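# Six arms hold a cloth over lanterns and a patch

## Task

Arm bases in the scene frame (metres, with heading in degrees counter-clockwise from +x): arm1 at x=-0.87 y=+0.65 z=+0.72 heading -90; arm2 at x=-0.87 y=-0.65 z=+0.72 heading +90; arm3 at x=+0.00 y=+0.65 z=+0.72 heading -90; arm4 at x=+0.00 y=-0.65 z=+0.72 heading +90; arm5 at x=+0.87 y=+0.65 z=+0.72 heading -90; arm6 at x=+0.87 y=-0.65 z=+0.72 heading +90. Grip the cloth at its four handles and hold it motionless so that every part of it sits roughly one hand-width above the lantern tops and, viewed from directly above, it hides the painted patch. At the end the cloth must be held without touching anything else. Each lantern must still be upright at its present spot. The task fails if, at the finish, any arm is in contact with the cloth fabric itself or any gripper is holding a lantern.

## Robot and tools

Setup. Six identical i2rt Big YAM arms (arm1 to arm6) are bolted along the two long sides of a table, three facing -y and three facing +y, at the base positions listed in the task. Each has six joints, a two-finger gripper and a wrist camera. Two room cameras, cam_high and cam_low, do not move. With joints 1 and 6 at zero and the hand level and forward, the wrist camera rides on top of the hand looking toward the fingertips. Reach is about 1.0 m from the joint 1 axis. Only four arms are needed for the four handles; the spare two should stay folded and out of the way.

Frame. One scene frame for everything: origin on the floor, +z up, lengths in metres. The hand point is midway between the fingertips; the hand z axis runs along the fingers and the fingers close along hand y. Base poses are approximate and not printed.

Joints (all absolute targets, radians except the gripper; the value after ± is how close counts as reached):
- joint1_rad -2.879 to 2.879 ±0.045: yaw about the base, positive counter-clockwise seen from above; 0 points the arm along its base heading.
- joint2_rad 0 to 3.141 ±0.14: shoulder; 0 has the upper arm pointing back roughly level, increasing raises it up then forward.
- joint3_rad 0 to 3.019 ±0.09: elbow; 0 is folded flat against the upper arm, increasing opens it.
- joint4_rad -1.692 to 1.57 ±0.055: hand pitch, positive tips fingers up.
- joint5_rad -1.57 to 1.57 ±0.03: hand sideways swing, positive toward the arm's right.
- joint6_rad -2.094 to 2.094 ±0.035: hand roll, positive clockwise viewed from behind the hand.
- gripper_m 0 to 0.093 ±0.003: fingertip gap in metres (about 50 to 62 N per pad at most, lower on some units).
Joints move at different speeds, so the hand can sweep a wide curve between postures; plan intermediate postures near other arms, the cloth and lanterns.

Tools.
execute_actions: argument actions is a list holding one action object, or empty to just read state and images. The action maps robot names ("arm1" to "arm6") to {"joints": {...}} with any subset of the seven keys above, each an absolute target. All named motions begin at once and may finish at different moments. Anything you omit may keep driving toward its previous target without that showing in joint_status. An unknown key or an out-of-range number rejects the whole call and nothing moves. Optional cameras lists which images to return (names above, or "all"; omitted or null means all, [] means none); the pictures line gives the image order. If a result reports a stop, later motion calls in that same reply are skipped.
wait: seconds from 0 to 10; commands nothing and returns the same state and images as an empty action.
zoom_image: camera plus region [x0, y0, x1, y1] in pixels of that camera's most recent full image, origin top-left, at most 504 by 504.
finished_scene: scene is the integer of the scene being ended (schema allows 1 to 2). Irreversible; the goal must already hold and keep holding. Replying without any tool call also ends things.

Reading results. joint_positions gives current joint values. joint_status tells how each commanded joint ended: reached, off_target (resting away from target, maybe still pushing), contact_stop or time_out (target dropped, holds where it stopped; a time_out joint may keep a nearby target and keep pushing, listed in on_its_own), not_followed (the self/inter-arm collision check refused the arm targets; the arm may retry them on later actions until given passing targets; the gripper part still runs). on_its_own covers anything this call did not command; its "held at" is the held target, not the actual position. Joint torques are listed per arm joint in order, with per-unit offset, scale and noise, and are nonzero even with no load. MOTOR HOT appears from 85 °C; at 100 °C an OVER-TEMPERATURE FAULT drops that arm and its gripper until cooled, and its joints report limit_stop_at_motor_heat (resend the targets afterward).

Cautions. The arms do not stop on contact; they keep pushing, possibly hard, which heats motors and can damage the outcome. To relieve a push, command the joint to its reported position. Tiny target changes may not move a joint, and a joint carrying load can sag. Arm-to-arm hard presses end the run; the collision check ignores fingers, gripper housings and wrist cameras and may act late, so keep clearance manually. Never knock lanterns or other rigid objects over or off the work area; loose objects may occasionally be nudged by the environment. Avoid drops, slips and slams. The simulation continues while you compose a reply, with robots holding the last command. Grip only the handles, never the fabric, and at the end no gripper may hold a lantern and the cloth must touch nothing but the handle grips.

Each tool is called after "Emit:" in YAML: its name, and indented under it one key for each argument.

## Session

Emit:
execute_actions:
  actions: []

Scene clock: 0.00 s.
Joint torques (N m, as the arm reports them, + toward a larger angle): no reading
Motor temperatures (°C, as the motors report them): arm1=[29 30 31 29 28 28] | arm2=[28 28 26 30 27 30] | arm3=[27 28 31 28 29 28] | arm4=[27 27 28 27 26 28] | arm5=[31 29 27 30 26 28] | arm6=[27 28 29 29 28 27]
arm1.joint_positions: joint1_rad=-0.008 joint2_rad=+0.434 joint3_rad=+1.482 joint4_rad=-1.527 joint5_rad=-0.016 joint6_rad=+0.005 gripper_m=+0.094
arm1.joint_status: not commanded
arm1.hand: x=-0.8750 y=+0.5326 z=+1.3268 quat_wxyz=(-0.372, -0.609, -0.600, +0.360) (m; scene frame)
arm2.joint_positions: joint1_rad=+0.002 joint2_rad=+0.451 joint3_rad=+1.455 joint4_rad=-1.532 joint5_rad=-0.001 joint6_rad=-0.009 gripper_m=+0.095
arm2.joint_status: not commanded
arm2.hand: x=-0.8756 y=-0.5188 z=+1.3173 quat_wxyz=(-0.356, +0.618, -0.610, -0.345) (m; scene frame)
arm3.joint_positions: joint1_rad=-0.015 joint2_rad=+0.432 joint3_rad=+1.462 joint4_rad=-1.527 joint5_rad=-0.007 joint6_rad=-0.010 gripper_m=+0.094
arm3.joint_status: not commanded
arm3.hand: x=-0.0031 y=+0.5313 z=+1.3591 quat_wxyz=(-0.354, -0.616, -0.599, +0.370) (m; scene frame)
arm4.joint_positions: joint1_rad=+0.013 joint2_rad=+0.423 joint3_rad=+1.480 joint4_rad=-1.520 joint5_rad=-0.004 joint6_rad=+0.005 gripper_m=+0.094
arm4.joint_status: not commanded
arm4.hand: x=+0.0029 y=-0.5377 z=+1.3395 quat_wxyz=(-0.372, +0.595, -0.608, -0.372) (m; scene frame)
arm5.joint_positions: joint1_rad=-0.014 joint2_rad=+0.450 joint3_rad=+1.470 joint4_rad=-1.540 joint5_rad=-0.006 joint6_rad=-0.017 gripper_m=+0.095
arm5.joint_status: not commanded
arm5.hand: x=+0.8757 y=+0.5298 z=+1.3411 quat_wxyz=(-0.361, -0.593, -0.628, +0.352) (m; scene frame)
arm6.joint_positions: joint1_rad=+0.002 joint2_rad=+0.435 joint3_rad=+1.460 joint4_rad=-1.541 joint5_rad=-0.010 joint6_rad=-0.002 gripper_m=+0.094
arm6.joint_status: not commanded
arm6.hand: x=+0.8710 y=-0.5298 z=+1.3649 quat_wxyz=(-0.353, +0.612, -0.611, -0.358) (m; scene frame)
pictures: arm1_cam_wrist, arm2_cam_wrist, arm3_cam_wrist, arm4_cam_wrist, arm5_cam_wrist, arm6_cam_wrist, cam_high, cam_low
Images, in order (width x height): arm1_cam_wrist 616x616, arm2_cam_wrist 616x616, arm3_cam_wrist 616x616, arm4_cam_wrist 616x616, arm5_cam_wrist 616x616, arm6_cam_wrist 616x616, cam_high 672x504, cam_low 672x504.

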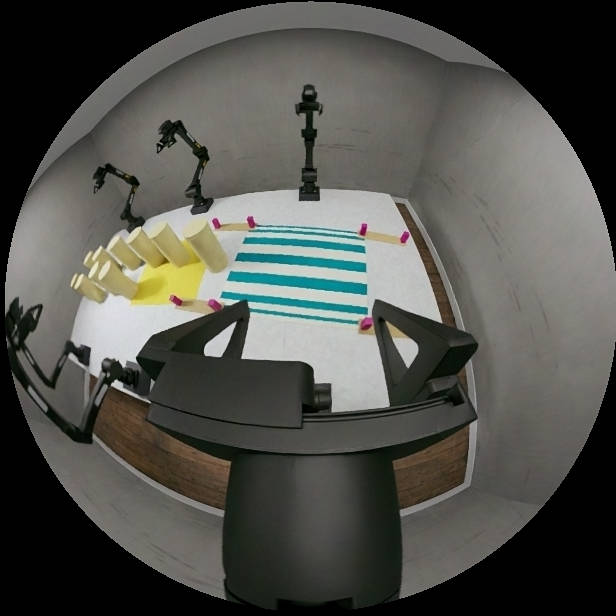

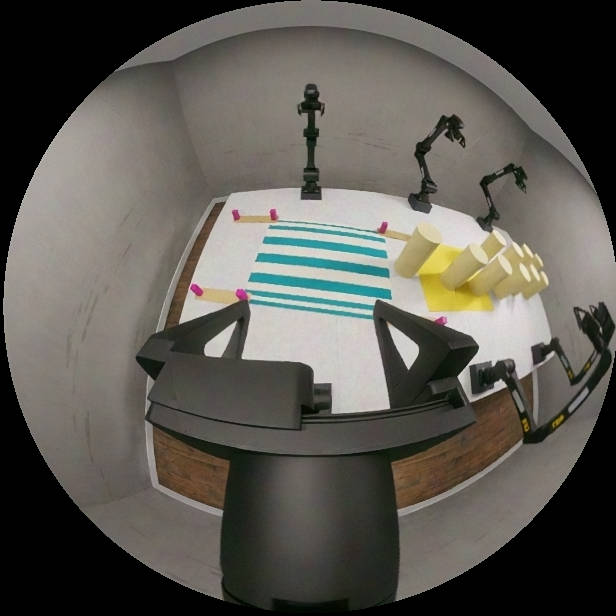

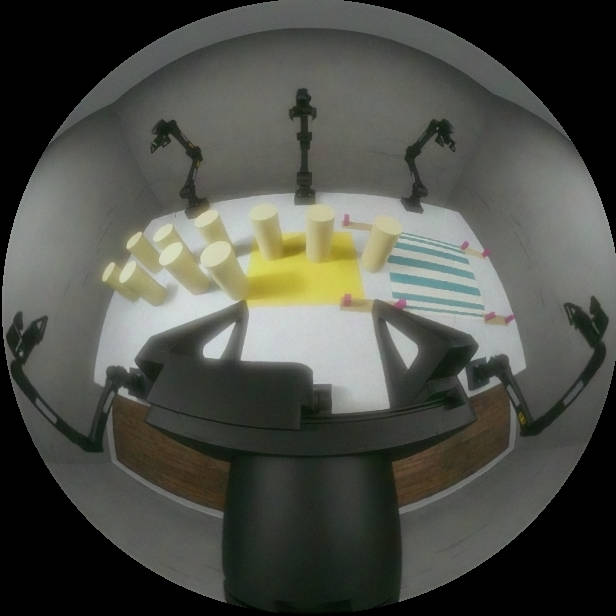

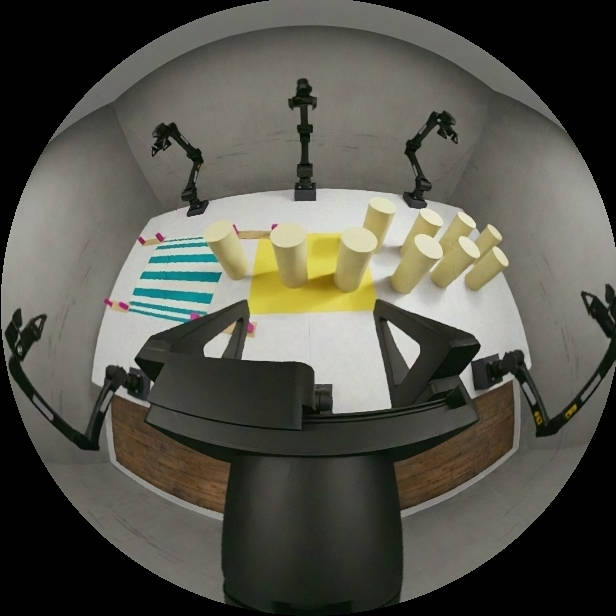

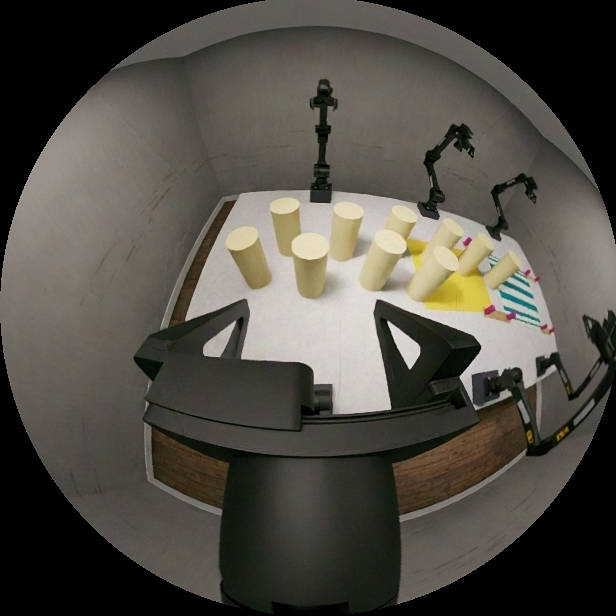

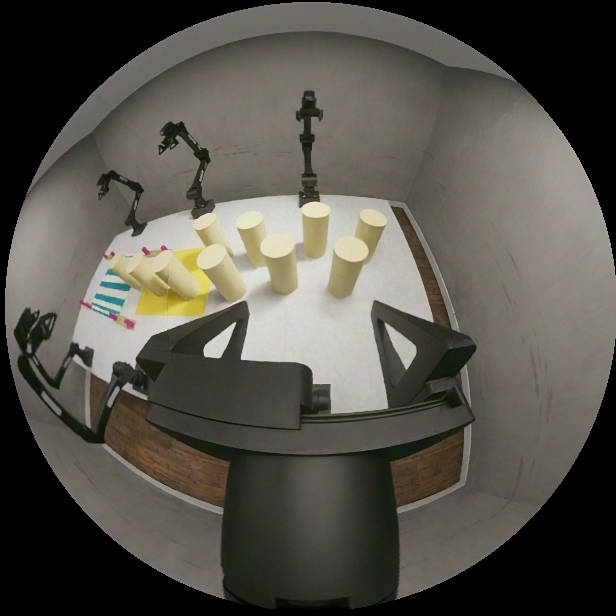

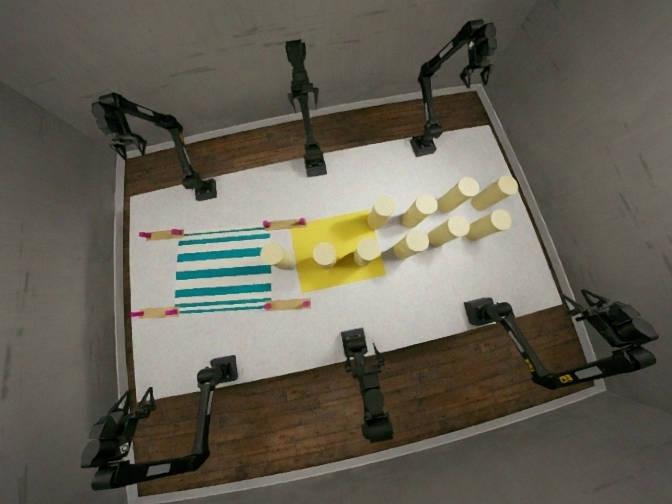

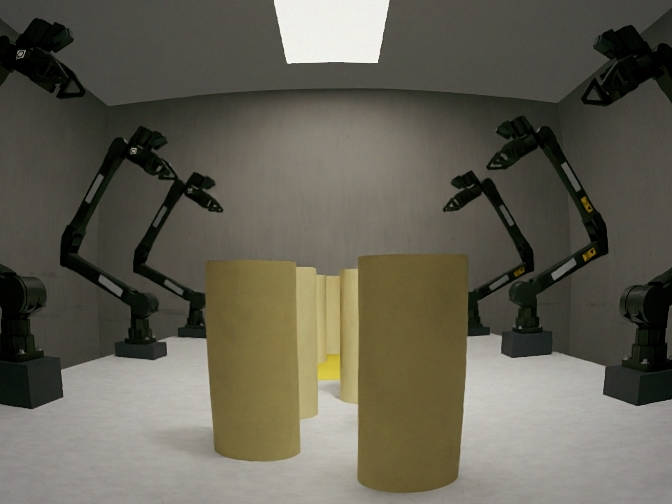

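Emit:
zoom_image:
  camera: "cam_high"
  region: [110, 150, 430, 390]

Emit:
zoom_image:
  camera: "arm1_cam_wrist"
  region: [150, 190, 450, 350]

Region (110, 150, 430, 390) of cam_high's 672x504 image, scaled by 1.575, with more detail than that image has; it fills the top 378 rows of this view, and the rest is white.

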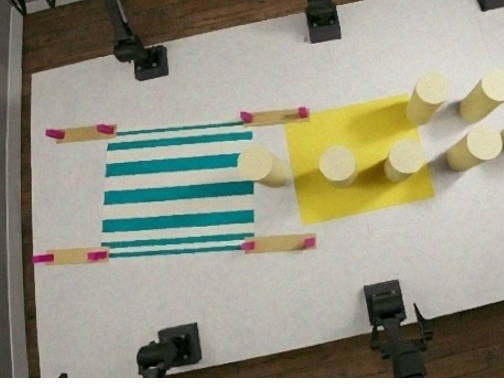

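Region (150, 190, 450, 350) of arm1_cam_wrist's 616x616 image, scaled by 1.680, with more detail than that image has; it fills the top 269 rows of this view, and the rest is white.

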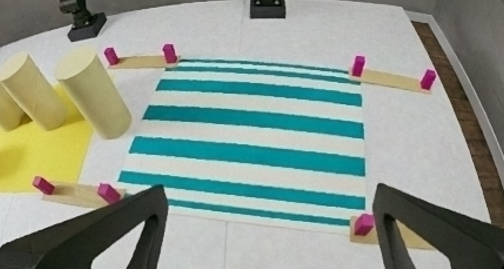

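Emit:
execute_actions:
  actions:
    - {"arm1":{"joints":{"joint2_rad":1.2}},"arm2":{"joints":{"joint2_rad":1.4,"joint3_rad":1.2}},"arm3":{"joints":{"joint3_rad":0.9}},"arm4":{"joints":{"joint2_rad":1.3,"joint3_rad":1.0,"joint4_rad":-1.2}},"arm5":{"joints":{"joint4_rad":-0.6}},"arm6":{"joints":{"joint3_rad":2.1}}}
  cameras: ["cam_high","arm4_cam_wrist"]

Scene clock: 73.07 s.
Joint torques (N m, as the arm reports them, + toward a larger angle): arm1=[  0.85 -12.02  11.15   1.07   0.12   0.05] | arm2=[  0.22 -10.45  10.59   0.26  -0.04   0.01] | arm3=[-0.56  2.75 10.2   1.4   0.05 -0.09] | arm4=[-0.6  -8.23 10.8   0.58 -0.09  0.14] | arm5=[0.17 5.65 5.85 2.45 0.   0.07] | arm6=[ 0.48 14.52  0.99  1.8   0.06  0.  ]
Motor temperatures (°C, as the motors report them): arm1=[29 31 34 29 28 28] | arm2=[28 28 29 30 27 30] | arm3=[27 28 34 28 29 28] | arm4=[27 27 31 27 26 28] | arm5=[31 29 30 31 26 28] | arm6=[27 28 32 30 28 27]
arm1.joint_positions: joint1_rad=-0.008 joint2_rad=+1.215 joint3_rad=+1.479 joint4_rad=-1.527 joint5_rad=-0.016 joint6_rad=+0.005 gripper_m=+0.094
arm1.joint_status: all done
arm1.hand: x=-0.8767 y=+0.2522 z=+1.1314 quat_wxyz=(-0.116, -0.705, -0.693, +0.099) (m; scene frame)
arm2.joint_positions: joint1_rad=+0.002 joint2_rad=+1.397 joint3_rad=+1.199 joint4_rad=-1.532 joint5_rad=-0.001 joint6_rad=-0.009 gripper_m=+0.095
arm2.joint_status: all done
arm2.hand: x=-0.8708 y=-0.2901 z=+0.9585 quat_wxyz=(+0.055, +0.707, -0.703, +0.062) (m; scene frame)
arm3.joint_positions: joint1_rad=-0.015 joint2_rad=+0.433 joint3_rad=+0.900 joint4_rad=-1.527 joint5_rad=-0.007 joint6_rad=-0.010 gripper_m=+0.094
arm3.joint_status: all done
arm3.hand: x=-0.0057 y=+0.4826 z=+1.1066 quat_wxyz=(-0.176, -0.695, -0.674, +0.181) (m; scene frame)
arm4.joint_positions: joint1_rad=+0.013 joint2_rad=+1.291 joint3_rad=+0.989 joint4_rad=-1.213 joint5_rad=-0.004 joint6_rad=+0.005 gripper_m=+0.094
arm4.joint_status: all done
arm4.hand: x=+0.0059 y=-0.2892 z=+0.9233 quat_wxyz=(-0.018, +0.699, -0.714, -0.022) (m; scene frame)
arm5.joint_positions: joint1_rad=-0.014 joint2_rad=+0.450 joint3_rad=+1.470 joint4_rad=-0.620 joint5_rad=-0.006 joint6_rad=-0.017 gripper_m=+0.095
arm5.joint_status: all done
arm5.hand: x=+0.8765 y=+0.5178 z=+1.5592 quat_wxyz=(-0.597, -0.377, -0.401, +0.584) (m; scene frame)
arm6.joint_positions: joint1_rad=+0.002 joint2_rad=+0.427 joint3_rad=+2.103 joint4_rad=-1.541 joint5_rad=-0.010 joint6_rad=-0.002 gripper_m=+0.094
arm6.joint_status: all done
arm6.hand: x=+0.8705 y=-0.7397 z=+1.5706 quat_wxyz=(-0.531, +0.467, -0.464, -0.533) (m; scene frame)
pictures: arm4_cam_wrist, cam_high
Images, in order (width x height): arm4_cam_wrist 616x616, cam_high 672x504.

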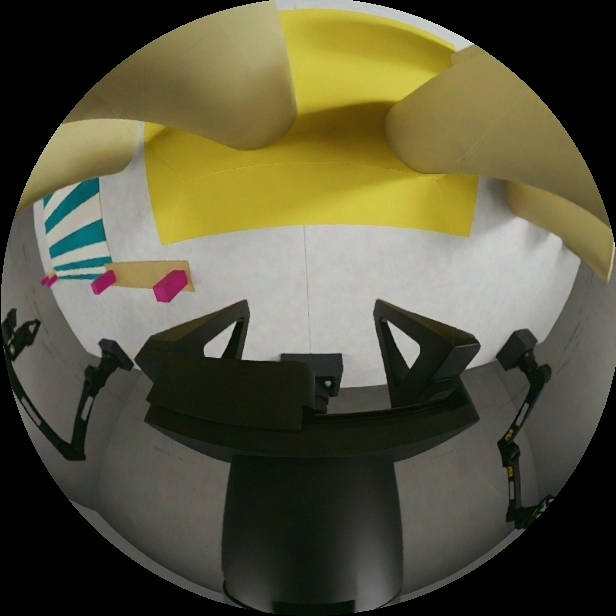

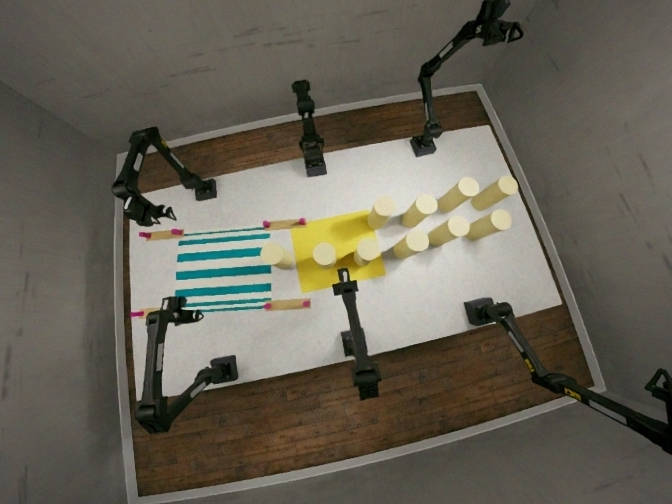

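Emit:
execute_actions:
  actions:
    - {"arm1":{"joints":{"joint1_rad":-1.039,"joint6_rad":-0.91,"joint2_rad":1.835,"joint3_rad":1.547,"joint4_rad":-1.283}},"arm2":{"joints":{"joint1_rad":0.859,"joint6_rad":0.99}},"arm3":{"joints":{"joint1_rad":-0.845,"joint6_rad":-0.71}},"arm4":{"joints":{"joint1_rad":0.979,"joint6_rad":1.11}},"arm5":{"joints":{"joint4_rad":-1.5}},"arm6":{"joints":{"joint3_rad":1.46}}}
  cameras: []

Emit:
execute_actions:
  actions:
    - {"arm2":{"joints":{"joint2_rad":2.371,"joint3_rad":2.423,"joint4_rad":-1.622}},"arm3":{"joints":{"joint2_rad":1.961,"joint3_rad":1.628,"joint4_rad":-1.237}},"arm4":{"joints":{"joint2_rad":2.044,"joint3_rad":1.838,"joint4_rad":-1.365}}}
  cameras: ["arm1_cam_wrist","arm2_cam_wrist","arm3_cam_wrist","arm4_cam_wrist","cam_high"]

Scene clock: 164.27 s.
Joint torques (N m, as the arm reports them, + toward a larger angle): arm1=[  2.3  -21.92   9.91   0.33  -0.01  -0.02] | arm2=[  0.04 -10.51  10.54   0.2    0.03   0.19] | arm3=[-1.34  2.54 10.05  1.52  0.01 -0.16] | arm4=[-0.17 -7.7  10.68  0.56 -0.01  0.25] | arm5=[ 0.23  5.31  6.07  1.38 -0.01  0.06] | arm6=[0.43 5.04 6.19 1.82 0.05 0.  ]
Motor temperatures (°C, as the motors report them): arm1=[29 31 37 29 28 28] | arm2=[28 29 30 30 27 30] | arm3=[27 28 36 28 29 28] | arm4=[27 28 35 27 26 28] | arm5=[31 30 30 31 26 28] | arm6=[27 30 30 30 28 27]
arm1.joint_positions: joint1_rad=-1.050 joint2_rad=+1.860 joint3_rad=+1.526 joint4_rad=-1.285 joint5_rad=-0.014 joint6_rad=-0.900 gripper_m=+0.094
arm1.joint_status: all done
arm1.hand: x=-1.3436 y=+0.3799 z=+0.8563 quat_wxyz=(-0.014, -0.760, -0.650, -0.027) (m; scene frame)
arm2.joint_positions: joint1_rad=+0.862 joint2_rad=+1.397 joint3_rad=+1.199 joint4_rad=-1.532 joint5_rad=-0.001 joint6_rad=+0.977 gripper_m=+0.095
arm2.joint_status: all done
arm2.hand: x=-1.1433 y=-0.4138 z=+0.9561 quat_wxyz=(-0.012, +0.661, -0.746, +0.085) (m; scene frame)
arm3.joint_positions: joint1_rad=-0.836 joint2_rad=+0.433 joint3_rad=+0.900 joint4_rad=-1.527 joint5_rad=-0.007 joint6_rad=-0.702 gripper_m=+0.094
arm3.joint_status: all done
arm3.hand: x=-0.1263 y=+0.5406 z=+1.1068 quat_wxyz=(-0.004, -0.736, -0.627, +0.253) (m; scene frame)
arm4.joint_positions: joint1_rad=+0.973 joint2_rad=+1.291 joint3_rad=+0.989 joint4_rad=-1.213 joint5_rad=-0.004 joint6_rad=+1.098 gripper_m=+0.094
arm4.joint_status: all done
arm4.hand: x=-0.2920 y=-0.4385 z=+0.9240 quat_wxyz=(+0.009, +0.650, -0.759, -0.027) (m; scene frame)
arm5.joint_positions: joint1_rad=-0.014 joint2_rad=+0.450 joint3_rad=+1.470 joint4_rad=-1.488 joint5_rad=-0.006 joint6_rad=-0.017 gripper_m=+0.095
arm5.joint_status: all done
arm5.hand: x=+0.8759 y=+0.5238 z=+1.3524 quat_wxyz=(-0.377, -0.584, -0.618, +0.367) (m; scene frame)
arm6.joint_positions: joint1_rad=+0.002 joint2_rad=+0.445 joint3_rad=+1.468 joint4_rad=-1.541 joint5_rad=-0.010 joint6_rad=-0.002 gripper_m=+0.094
arm6.joint_status: all done
arm6.hand: x=+0.8710 y=-0.5272 z=+1.3673 quat_wxyz=(-0.352, +0.612, -0.611, -0.357) (m; scene frame)
pictures: none
No camera images: the call's "cameras" was empty. Leave "cameras" out to get every camera's image.

Scene clock: 166.20 s.
Joint torques (N m, as the arm reports them, + toward a larger angle): arm1=[  1.92 -22.15   9.9    0.38  -0.01  -0.04] | arm2=[  0.04 -26.65  14.93   0.     0.04   0.16] | arm3=[ -1.39 -20.77  11.36   0.23  -0.01  -0.18] | arm4=[ -0.16 -18.54  13.71  -0.55  -0.01   0.24] | arm5=[ 0.16  5.32  6.04  1.37 -0.01  0.08] | arm6=[0.43 5.03 6.23 1.81 0.08 0.01]
Motor temperatures (°C, as the motors report them): arm1=[29 31 37 29 28 28] | arm2=[28 29 31 30 27 30] | arm3=[27 28 37 28 29 28] | arm4=[27 28 35 27 26 28] | arm5=[31 30 30 31 26 28] | arm6=[27 30 30 30 28 27]
arm1.joint_positions: joint1_rad=-1.050 joint2_rad=+1.860 joint3_rad=+1.526 joint4_rad=-1.285 joint5_rad=-0.014 joint6_rad=-0.901 gripper_m=+0.094
arm1.joint_status: not commanded
arm1.hand: x=-1.3436 y=+0.3799 z=+0.8563 quat_wxyz=(-0.014, -0.759, -0.650, -0.027) (m; scene frame)
arm2.joint_positions: joint1_rad=+0.862 joint2_rad=+2.375 joint3_rad=+2.375 joint4_rad=-1.616 joint5_rad=-0.001 joint6_rad=+0.978 gripper_m=+0.095
arm2.joint_status: all done
arm2.hand: x=-1.4094 y=-0.1827 z=+0.8534 quat_wxyz=(-0.005, +0.663, -0.748, +0.028) (m; scene frame)
arm3.joint_positions: joint1_rad=-0.836 joint2_rad=+1.963 joint3_rad=+1.609 joint4_rad=-1.240 joint5_rad=-0.007 joint6_rad=-0.703 gripper_m=+0.094
arm3.joint_status: all done
arm3.hand: x=-0.4417 y=+0.2712 z=+0.8758 quat_wxyz=(-0.003, -0.762, -0.648, -0.010) (m; scene frame)
arm4.joint_positions: joint1_rad=+0.973 joint2_rad=+2.047 joint3_rad=+1.794 joint4_rad=-1.351 joint5_rad=-0.004 joint6_rad=+1.099 gripper_m=+0.094
arm4.joint_status: all done
arm4.hand: x=-0.4999 y=-0.2880 z=+0.8651 quat_wxyz=(-0.001, +0.650, -0.760, +0.016) (m; scene frame)
arm5.joint_positions: joint1_rad=-0.014 joint2_rad=+0.450 joint3_rad=+1.470 joint4_rad=-1.488 joint5_rad=-0.006 joint6_rad=-0.017 gripper_m=+0.095
arm5.joint_status: not commanded
arm5.hand: x=+0.8759 y=+0.5238 z=+1.3524 quat_wxyz=(-0.377, -0.584, -0.618, +0.367) (m; scene frame)
arm6.joint_positions: joint1_rad=+0.002 joint2_rad=+0.445 joint3_rad=+1.468 joint4_rad=-1.541 joint5_rad=-0.010 joint6_rad=-0.002 gripper_m=+0.094
arm6.joint_status: not commanded
arm6.hand: x=+0.8710 y=-0.5272 z=+1.3673 quat_wxyz=(-0.352, +0.612, -0.611, -0.357) (m; scene frame)
pictures: arm1_cam_wrist, arm2_cam_wrist, arm3_cam_wrist, arm4_cam_wrist, cam_high
Images, in order (width x height): arm1_cam_wrist 616x616, arm2_cam_wrist 616x616, arm3_cam_wrist 616x616, arm4_cam_wrist 616x616, cam_high 672x504.

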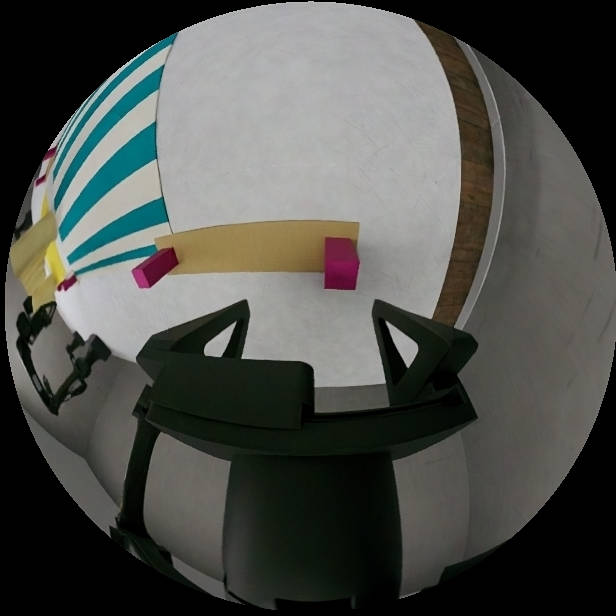

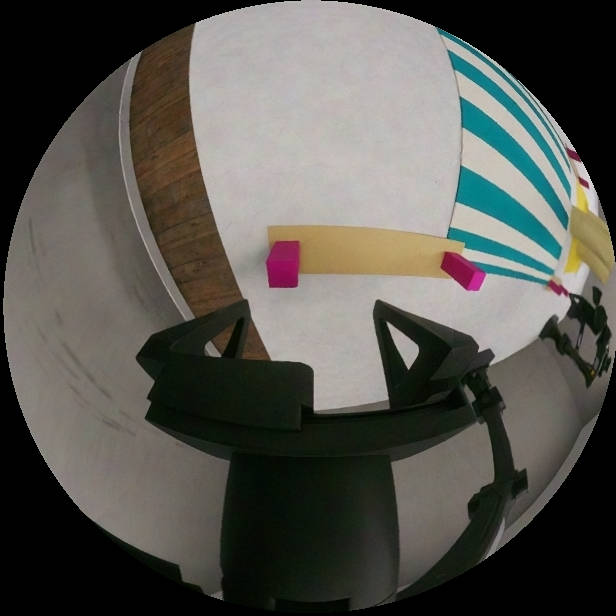

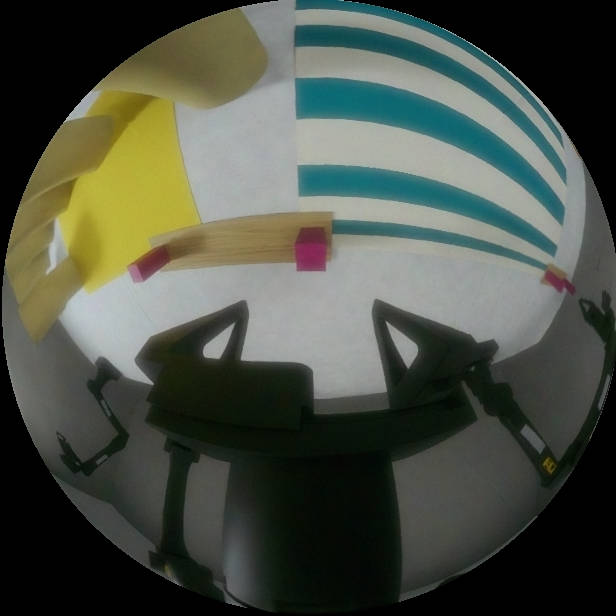

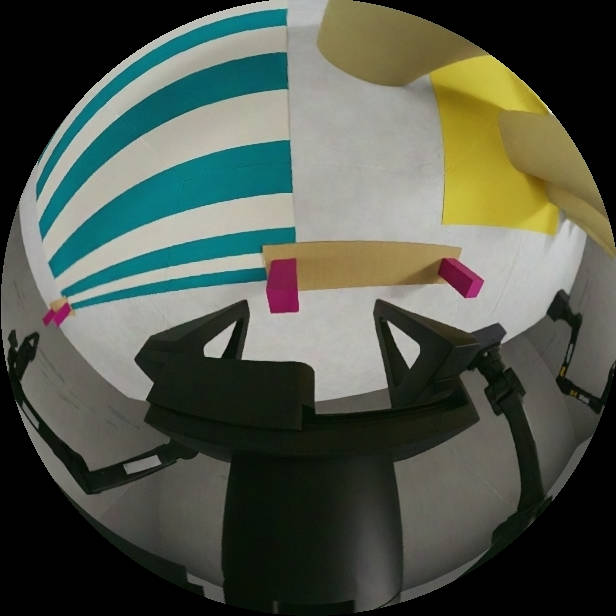

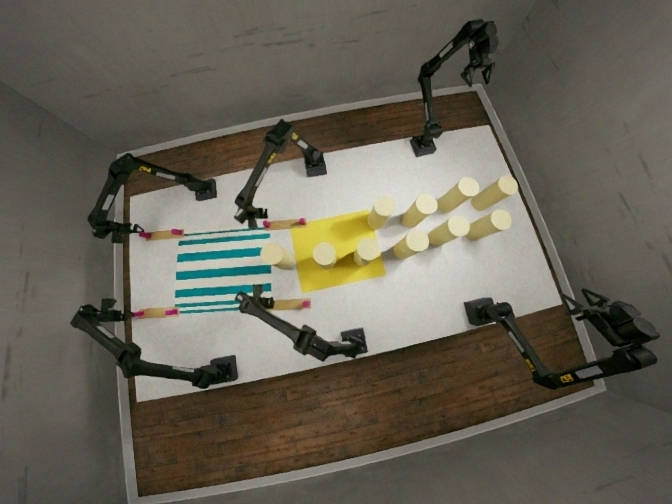

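Emit:
execute_actions:
  actions:
    - {"arm1":{"joints":{"joint1_rad":-1.088,"joint6_rad":-0.953,"joint2_rad":1.915,"joint3_rad":1.505,"joint4_rad":-1.143}},"arm2":{"joints":{"joint1_rad":0.89,"joint6_rad":1.018,"joint2_rad":2.40,"joint3_rad":2.325,"joint4_rad":-1.479}},"arm3":{"joints":{"joint2_rad":2.021,"joint3_rad":1.525,"joint4_rad":-1.067}},"arm4":{"joints":{"joint1_rad":1.05,"joint6_rad":1.18,"joint2_rad":2.087,"joint3_rad":1.725,"joint4_rad":-1.195}}}
  cameras: ["arm1_cam_wrist","arm2_cam_wrist","arm3_cam_wrist","arm4_cam_wrist"]

Scene clock: 211.20 s.
Joint torques (N m, as the arm reports them, + toward a larger angle): arm1=[  0.05 -19.09   8.8    0.83   0.    -0.06] | arm2=[  0.31 -25.03  10.66   0.8    0.04   0.16] | arm3=[ -1.54 -20.48   9.14   0.87  -0.04  -0.18] | arm4=[ -1.22 -17.63   8.93   0.62  -0.01   0.24] | arm5=[ 0.15  5.38  6.03  1.37 -0.01  0.07] | arm6=[0.32 5.01 6.21 1.84 0.08 0.  ]
Motor temperatures (°C, as the motors report them): arm1=[29 33 37 29 28 28] | arm2=[28 32 34 30 27 30] | arm3=[27 32 38 28 29 28] | arm4=[27 31 39 27 27 28] | arm5=[31 30 31 31 26 28] | arm6=[27 29 31 30 28 27]
arm1.joint_positions: joint1_rad=-1.081 joint2_rad=+1.902 joint3_rad=+1.499 joint4_rad=-1.155 joint5_rad=-0.014 joint6_rad=-0.943 gripper_m=+0.094
arm1.joint_status: all done
arm1.hand: x=-1.3686 y=+0.3857 z=+0.8234 quat_wxyz=(-0.008, -0.756, -0.655, +0.003) (m; scene frame)
arm2.joint_positions: joint1_rad=+0.891 joint2_rad=+2.383 joint3_rad=+2.329 joint4_rad=-1.493 joint5_rad=-0.001 joint6_rad=+1.005 gripper_m=+0.095
arm2.joint_status: all done
arm2.hand: x=-1.4364 y=-0.1872 z=+0.8296 quat_wxyz=(+0.000, +0.664, -0.748, -0.006) (m; scene frame)
arm3.joint_positions: joint1_rad=-0.836 joint2_rad=+2.013 joint3_rad=+1.522 joint4_rad=-1.082 joint5_rad=-0.007 joint6_rad=-0.703 gripper_m=+0.094
arm3.joint_status: all done
arm3.hand: x=-0.4416 y=+0.2715 z=+0.8172 quat_wxyz=(-0.003, -0.762, -0.648, +0.000) (m; scene frame)
arm4.joint_positions: joint1_rad=+1.056 joint2_rad=+2.079 joint3_rad=+1.730 joint4_rad=-1.213 joint5_rad=-0.004 joint6_rad=+1.168 gripper_m=+0.094
arm4.joint_status: all done
arm4.hand: x=-0.5358 y=-0.3260 z=+0.8217 quat_wxyz=(+0.004, +0.655, -0.755, -0.004) (m; scene frame)
arm5.joint_positions: joint1_rad=-0.014 joint2_rad=+0.450 joint3_rad=+1.470 joint4_rad=-1.488 joint5_rad=-0.006 joint6_rad=-0.017 gripper_m=+0.095
arm5.joint_status: not commanded
arm5.hand: x=+0.8759 y=+0.5238 z=+1.3524 quat_wxyz=(-0.377, -0.584, -0.618, +0.367) (m; scene frame)
arm6.joint_positions: joint1_rad=+0.002 joint2_rad=+0.445 joint3_rad=+1.468 joint4_rad=-1.541 joint5_rad=-0.010 joint6_rad=-0.002 gripper_m=+0.094
arm6.joint_status: not commanded
arm6.hand: x=+0.8710 y=-0.5272 z=+1.3673 quat_wxyz=(-0.352, +0.612, -0.611, -0.357) (m; scene frame)
pictures: arm1_cam_wrist, arm2_cam_wrist, arm3_cam_wrist, arm4_cam_wrist
Images, in order (width x height): arm1_cam_wrist 616x616, arm2_cam_wrist 616x616, arm3_cam_wrist 616x616, arm4_cam_wrist 616x616.

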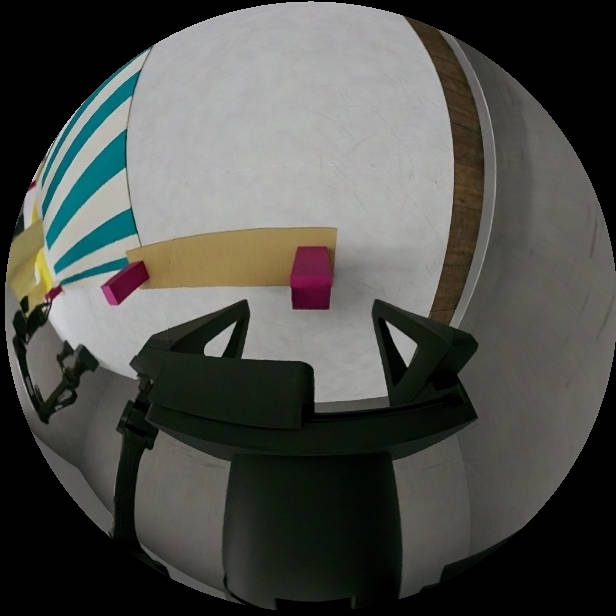

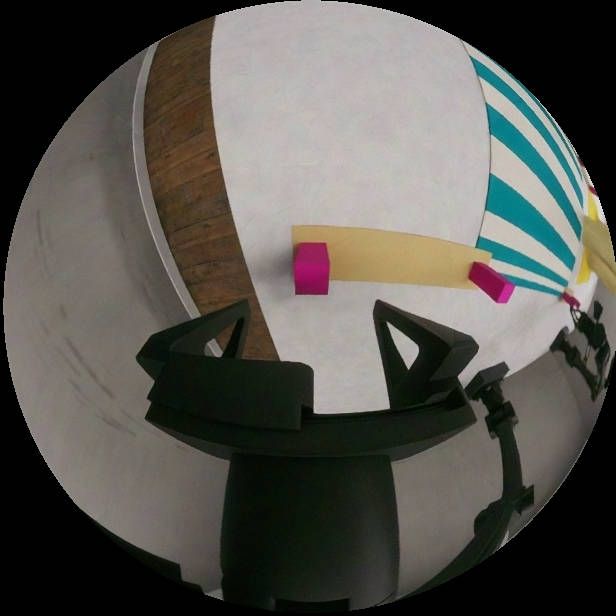

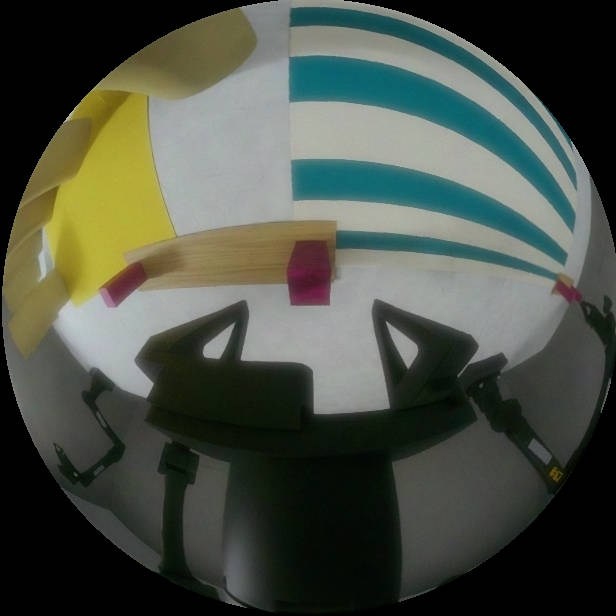

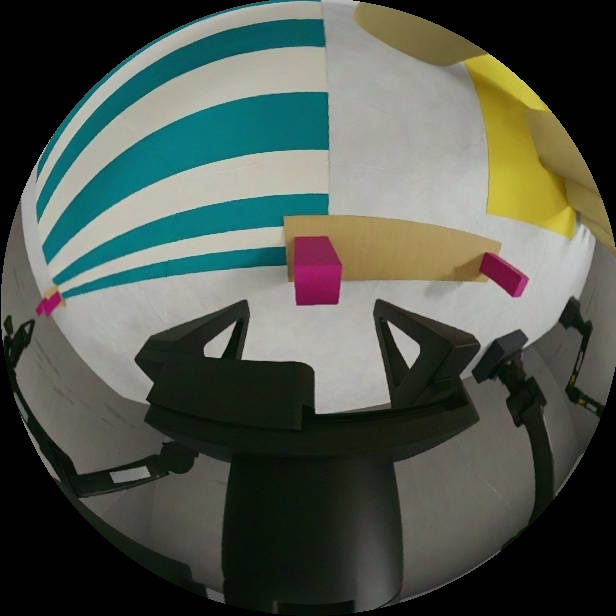

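Emit:
execute_actions:
  actions:
    - {"arm1":{"joints":{"joint1_rad":-1.098,"joint6_rad":-0.96,"joint2_rad":1.98,"joint3_rad":1.438,"joint4_rad":-1.025}},"arm2":{"joints":{"joint2_rad":2.452,"joint3_rad":2.252,"joint4_rad":-1.378}},"arm3":{"joints":{"joint2_rad":2.092,"joint3_rad":1.487,"joint4_rad":-0.96}},"arm4":{"joints":{"joint1_rad":1.035,"joint6_rad":1.145,"joint2_rad":2.143,"joint3_rad":1.66,"joint4_rad":-1.085}}}
  cameras: ["arm1_cam_wrist","arm2_cam_wrist","arm3_cam_wrist","arm4_cam_wrist"]

Scene clock: 239.97 s.
Joint torques (N m, as the arm reports them, + toward a larger angle): arm1=[ -0.4  -20.13   8.47   0.69  -0.02  -0.04] | arm2=[  0.12 -26.98  10.97   0.69   0.03   0.17] | arm3=[ -1.57 -20.66   8.58   0.9    0.02  -0.19] | arm4=[ -1.66 -19.24   8.64   0.55  -0.01   0.04] | arm5=[0.19 5.38 6.05 1.39 0.   0.07] | arm6=[0.42 5.2  6.23 1.83 0.06 0.  ]
Motor temperatures (°C, as the motors report them): arm1=[29 33 37 29 28 28] | arm2=[28 33 32 30 27 30] | arm3=[27 32 37 28 29 28] | arm4=[27 32 36 27 27 28] | arm5=[31 30 31 31 26 28] | arm6=[27 29 31 30 28 27]
arm1.joint_positions: joint1_rad=-1.085 joint2_rad=+1.979 joint3_rad=+1.425 joint4_rad=-1.036 joint5_rad=-0.014 joint6_rad=-0.951 gripper_m=+0.094
arm1.joint_status: all done
arm1.hand: x=-1.3611 y=+0.3919 z=+0.7570 quat_wxyz=(-0.011, -0.755, -0.656, -0.012) (m; scene frame)
arm2.joint_positions: joint1_rad=+0.891 joint2_rad=+2.451 joint3_rad=+2.249 joint4_rad=-1.392 joint5_rad=-0.001 joint6_rad=+1.005 gripper_m=+0.095
arm2.joint_status: all done
arm2.hand: x=-1.4316 y=-0.1908 z=+0.7511 quat_wxyz=(-0.004, +0.664, -0.748, +0.017) (m; scene frame)
arm3.joint_positions: joint1_rad=-0.836 joint2_rad=+2.082 joint3_rad=+1.485 joint4_rad=-0.975 joint5_rad=-0.007 joint6_rad=-0.703 gripper_m=+0.094
arm3.joint_status: all done
arm3.hand: x=-0.4418 y=+0.2713 z=+0.7663 quat_wxyz=(-0.003, -0.762, -0.648, +0.000) (m; scene frame)
arm4.joint_positions: joint1_rad=+1.048 joint2_rad=+2.142 joint3_rad=+1.661 joint4_rad=-1.102 joint5_rad=-0.004 joint6_rad=+1.157 gripper_m=+0.094
arm4.joint_status: all done
arm4.hand: x=-0.5277 y=-0.3255 z=+0.7600 quat_wxyz=(+0.001, +0.657, -0.754, +0.005) (m; scene frame)
arm5.joint_positions: joint1_rad=-0.014 joint2_rad=+0.450 joint3_rad=+1.470 joint4_rad=-1.488 joint5_rad=-0.006 joint6_rad=-0.017 gripper_m=+0.095
arm5.joint_status: not commanded
arm5.hand: x=+0.8759 y=+0.5238 z=+1.3524 quat_wxyz=(-0.377, -0.584, -0.618, +0.367) (m; scene frame)
arm6.joint_positions: joint1_rad=+0.002 joint2_rad=+0.445 joint3_rad=+1.468 joint4_rad=-1.541 joint5_rad=-0.010 joint6_rad=-0.002 gripper_m=+0.094
arm6.joint_status: not commanded
arm6.hand: x=+0.8710 y=-0.5272 z=+1.3673 quat_wxyz=(-0.352, +0.612, -0.611, -0.357) (m; scene frame)
pictures: arm1_cam_wrist, arm2_cam_wrist, arm3_cam_wrist, arm4_cam_wrist
Images, in order (width x height): arm1_cam_wrist 616x616, arm2_cam_wrist 616x616, arm3_cam_wrist 616x616, arm4_cam_wrist 616x616.

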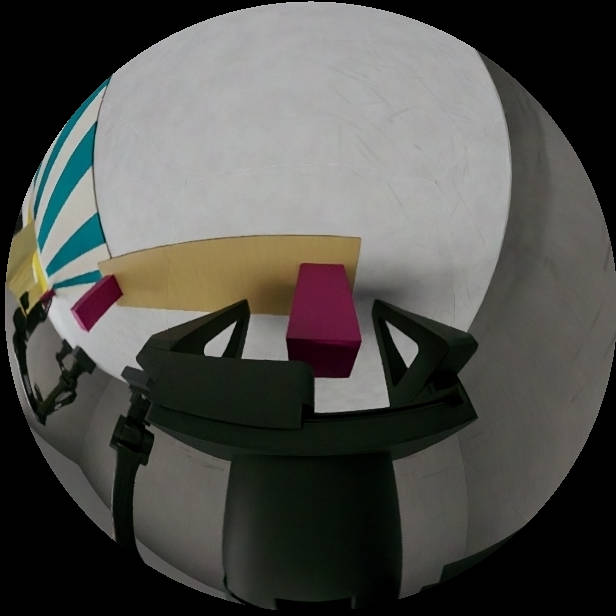

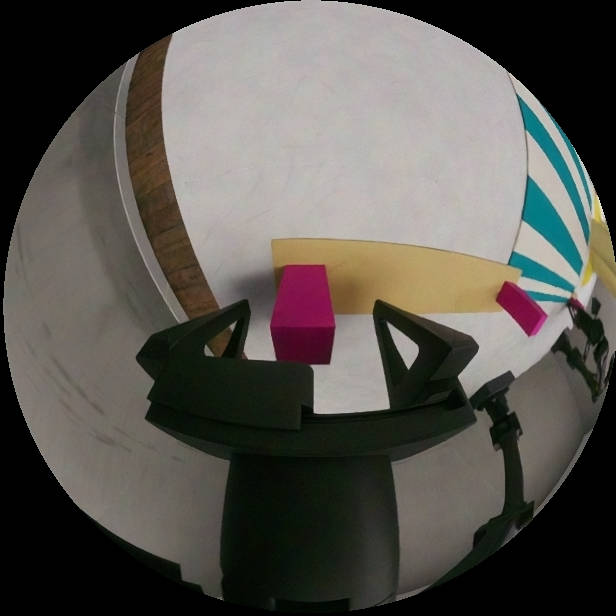

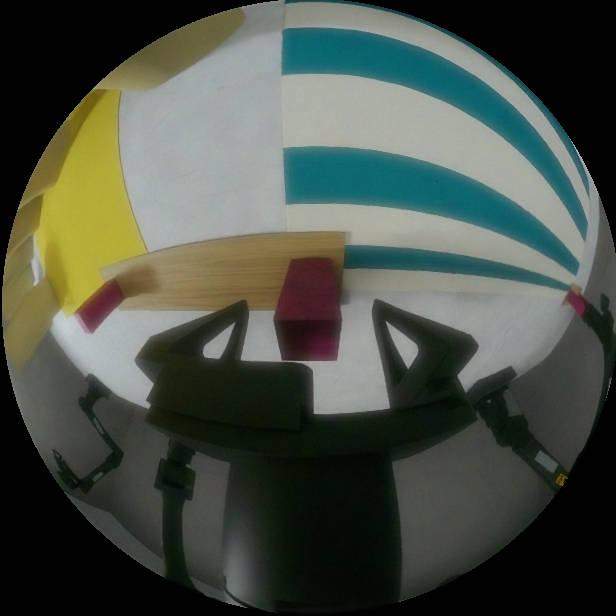

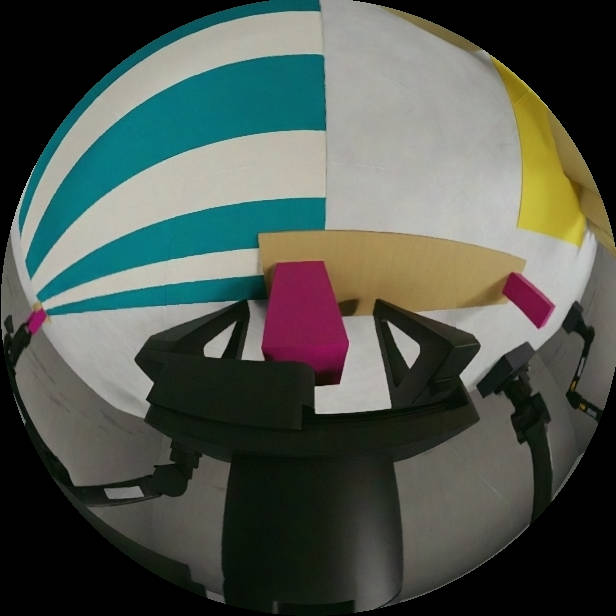

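Emit:
execute_actions:
  actions:
    - {"arm1":{"joints":{"gripper_m":0.0}},"arm2":{"joints":{"gripper_m":0.0}},"arm3":{"joints":{"gripper_m":0.0}},"arm4":{"joints":{"gripper_m":0.0}}}
  cameras: ["arm1_cam_wrist","arm2_cam_wrist","arm3_cam_wrist","arm4_cam_wrist"]

Scene clock: 245.53 s.
Joint torques (N m, as the arm reports them, + toward a larger angle): arm1=[ -0.33 -21.28   8.51   0.48   0.03  -0.04] | arm2=[  0.21 -26.99  10.95   0.57   0.1    0.13] | arm3=[ -1.47 -20.04   8.62   0.83  -0.04  -0.16] | arm4=[ -1.77 -18.04   8.66   0.38   0.07   0.07] | arm5=[ 0.16  5.3   6.06  1.38 -0.01  0.07] | arm6=[ 0.43  5.08  6.18  1.85  0.07 -0.01]
Motor temperatures (°C, as the motors report them): arm1=[29 33 37 29 28 28] | arm2=[28 33 32 30 27 30] | arm3=[27 32 37 28 29 28] | arm4=[27 32 36 27 27 28] | arm5=[31 30 31 31 26 28] | arm6=[27 29 31 30 28 27]
arm1.joint_positions: joint1_rad=-1.086 joint2_rad=+1.979 joint3_rad=+1.425 joint4_rad=-1.030 joint5_rad=-0.013 joint6_rad=-0.954 gripper_m=+0.029
arm1.joint_status: gripper_m off_target (ended at +0.029, target +0.000)
arm1.hand: x=-1.3627 y=+0.3920 z=+0.7569 quat_wxyz=(-0.010, -0.754, -0.657, -0.010) (m; scene frame)
arm2.joint_positions: joint1_rad=+0.891 joint2_rad=+2.451 joint3_rad=+2.249 joint4_rad=-1.389 joint5_rad=-0.003 joint6_rad=+1.009 gripper_m=+0.029
arm2.joint_status: gripper_m off_target (ended at +0.029, target +0.000)
arm2.hand: x=-1.4323 y=-0.1906 z=+0.7511 quat_wxyz=(-0.003, +0.662, -0.749, +0.016) (m; scene frame)
arm3.joint_positions: joint1_rad=-0.836 joint2_rad=+2.082 joint3_rad=+1.485 joint4_rad=-0.975 joint5_rad=-0.007 joint6_rad=-0.705 gripper_m=+0.029
arm3.joint_status: gripper_m off_target (ended at +0.029, target +0.000)
arm3.hand: x=-0.4419 y=+0.2713 z=+0.7663 quat_wxyz=(-0.003, -0.761, -0.649, +0.000) (m; scene frame)
arm4.joint_positions: joint1_rad=+1.048 joint2_rad=+2.142 joint3_rad=+1.661 joint4_rad=-1.096 joint5_rad=-0.007 joint6_rad=+1.154 gripper_m=+0.029
arm4.joint_status: gripper_m off_target (ended at +0.029, target +0.000)
arm4.hand: x=-0.5291 y=-0.3251 z=+0.7600 quat_wxyz=(+0.003, +0.658, -0.753, +0.003) (m; scene frame)
arm5.joint_positions: joint1_rad=-0.014 joint2_rad=+0.450 joint3_rad=+1.470 joint4_rad=-1.488 joint5_rad=-0.006 joint6_rad=-0.017 gripper_m=+0.095
arm5.joint_status: not commanded
arm5.hand: x=+0.8759 y=+0.5238 z=+1.3524 quat_wxyz=(-0.377, -0.584, -0.618, +0.367) (m; scene frame)
arm6.joint_positions: joint1_rad=+0.002 joint2_rad=+0.445 joint3_rad=+1.468 joint4_rad=-1.541 joint5_rad=-0.010 joint6_rad=-0.002 gripper_m=+0.094
arm6.joint_status: not commanded
arm6.hand: x=+0.8710 y=-0.5272 z=+1.3673 quat_wxyz=(-0.352, +0.612, -0.611, -0.357) (m; scene frame)
pictures: arm1_cam_wrist, arm2_cam_wrist, arm3_cam_wrist, arm4_cam_wrist
Images, in order (width x height): arm1_cam_wrist 616x616, arm2_cam_wrist 616x616, arm3_cam_wrist 616x616, arm4_cam_wrist 616x616.

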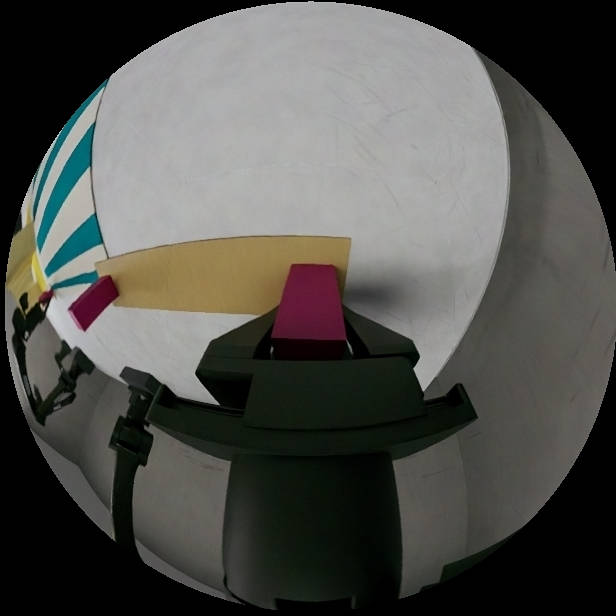

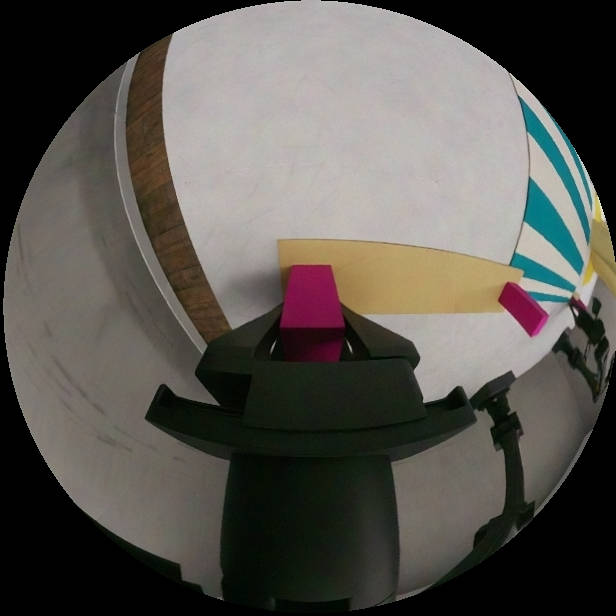

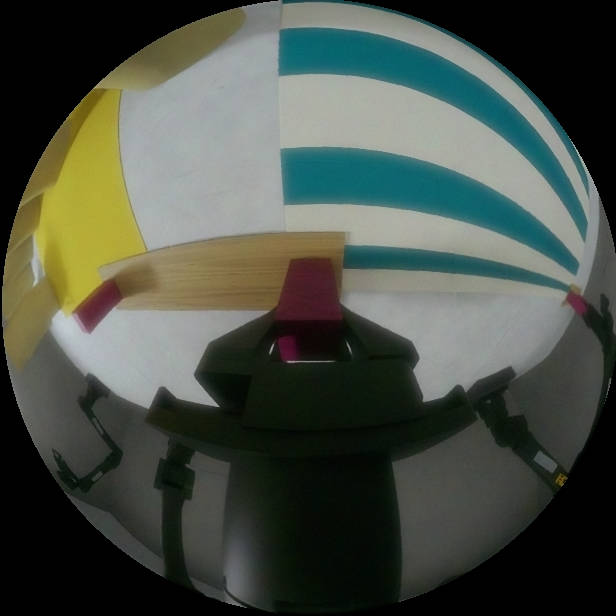

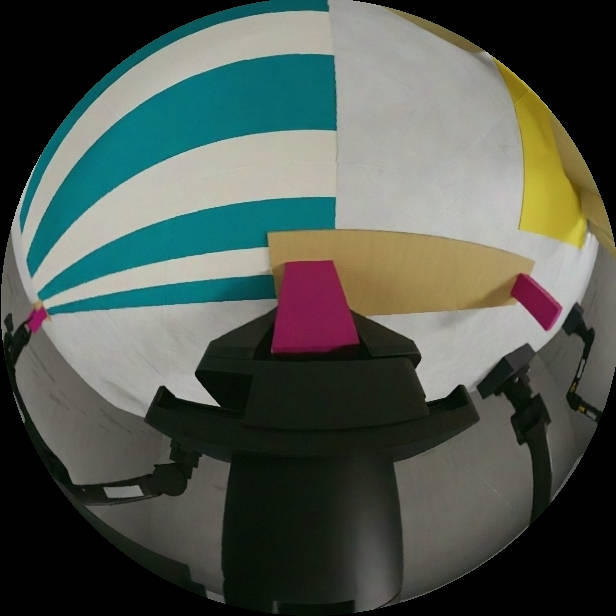

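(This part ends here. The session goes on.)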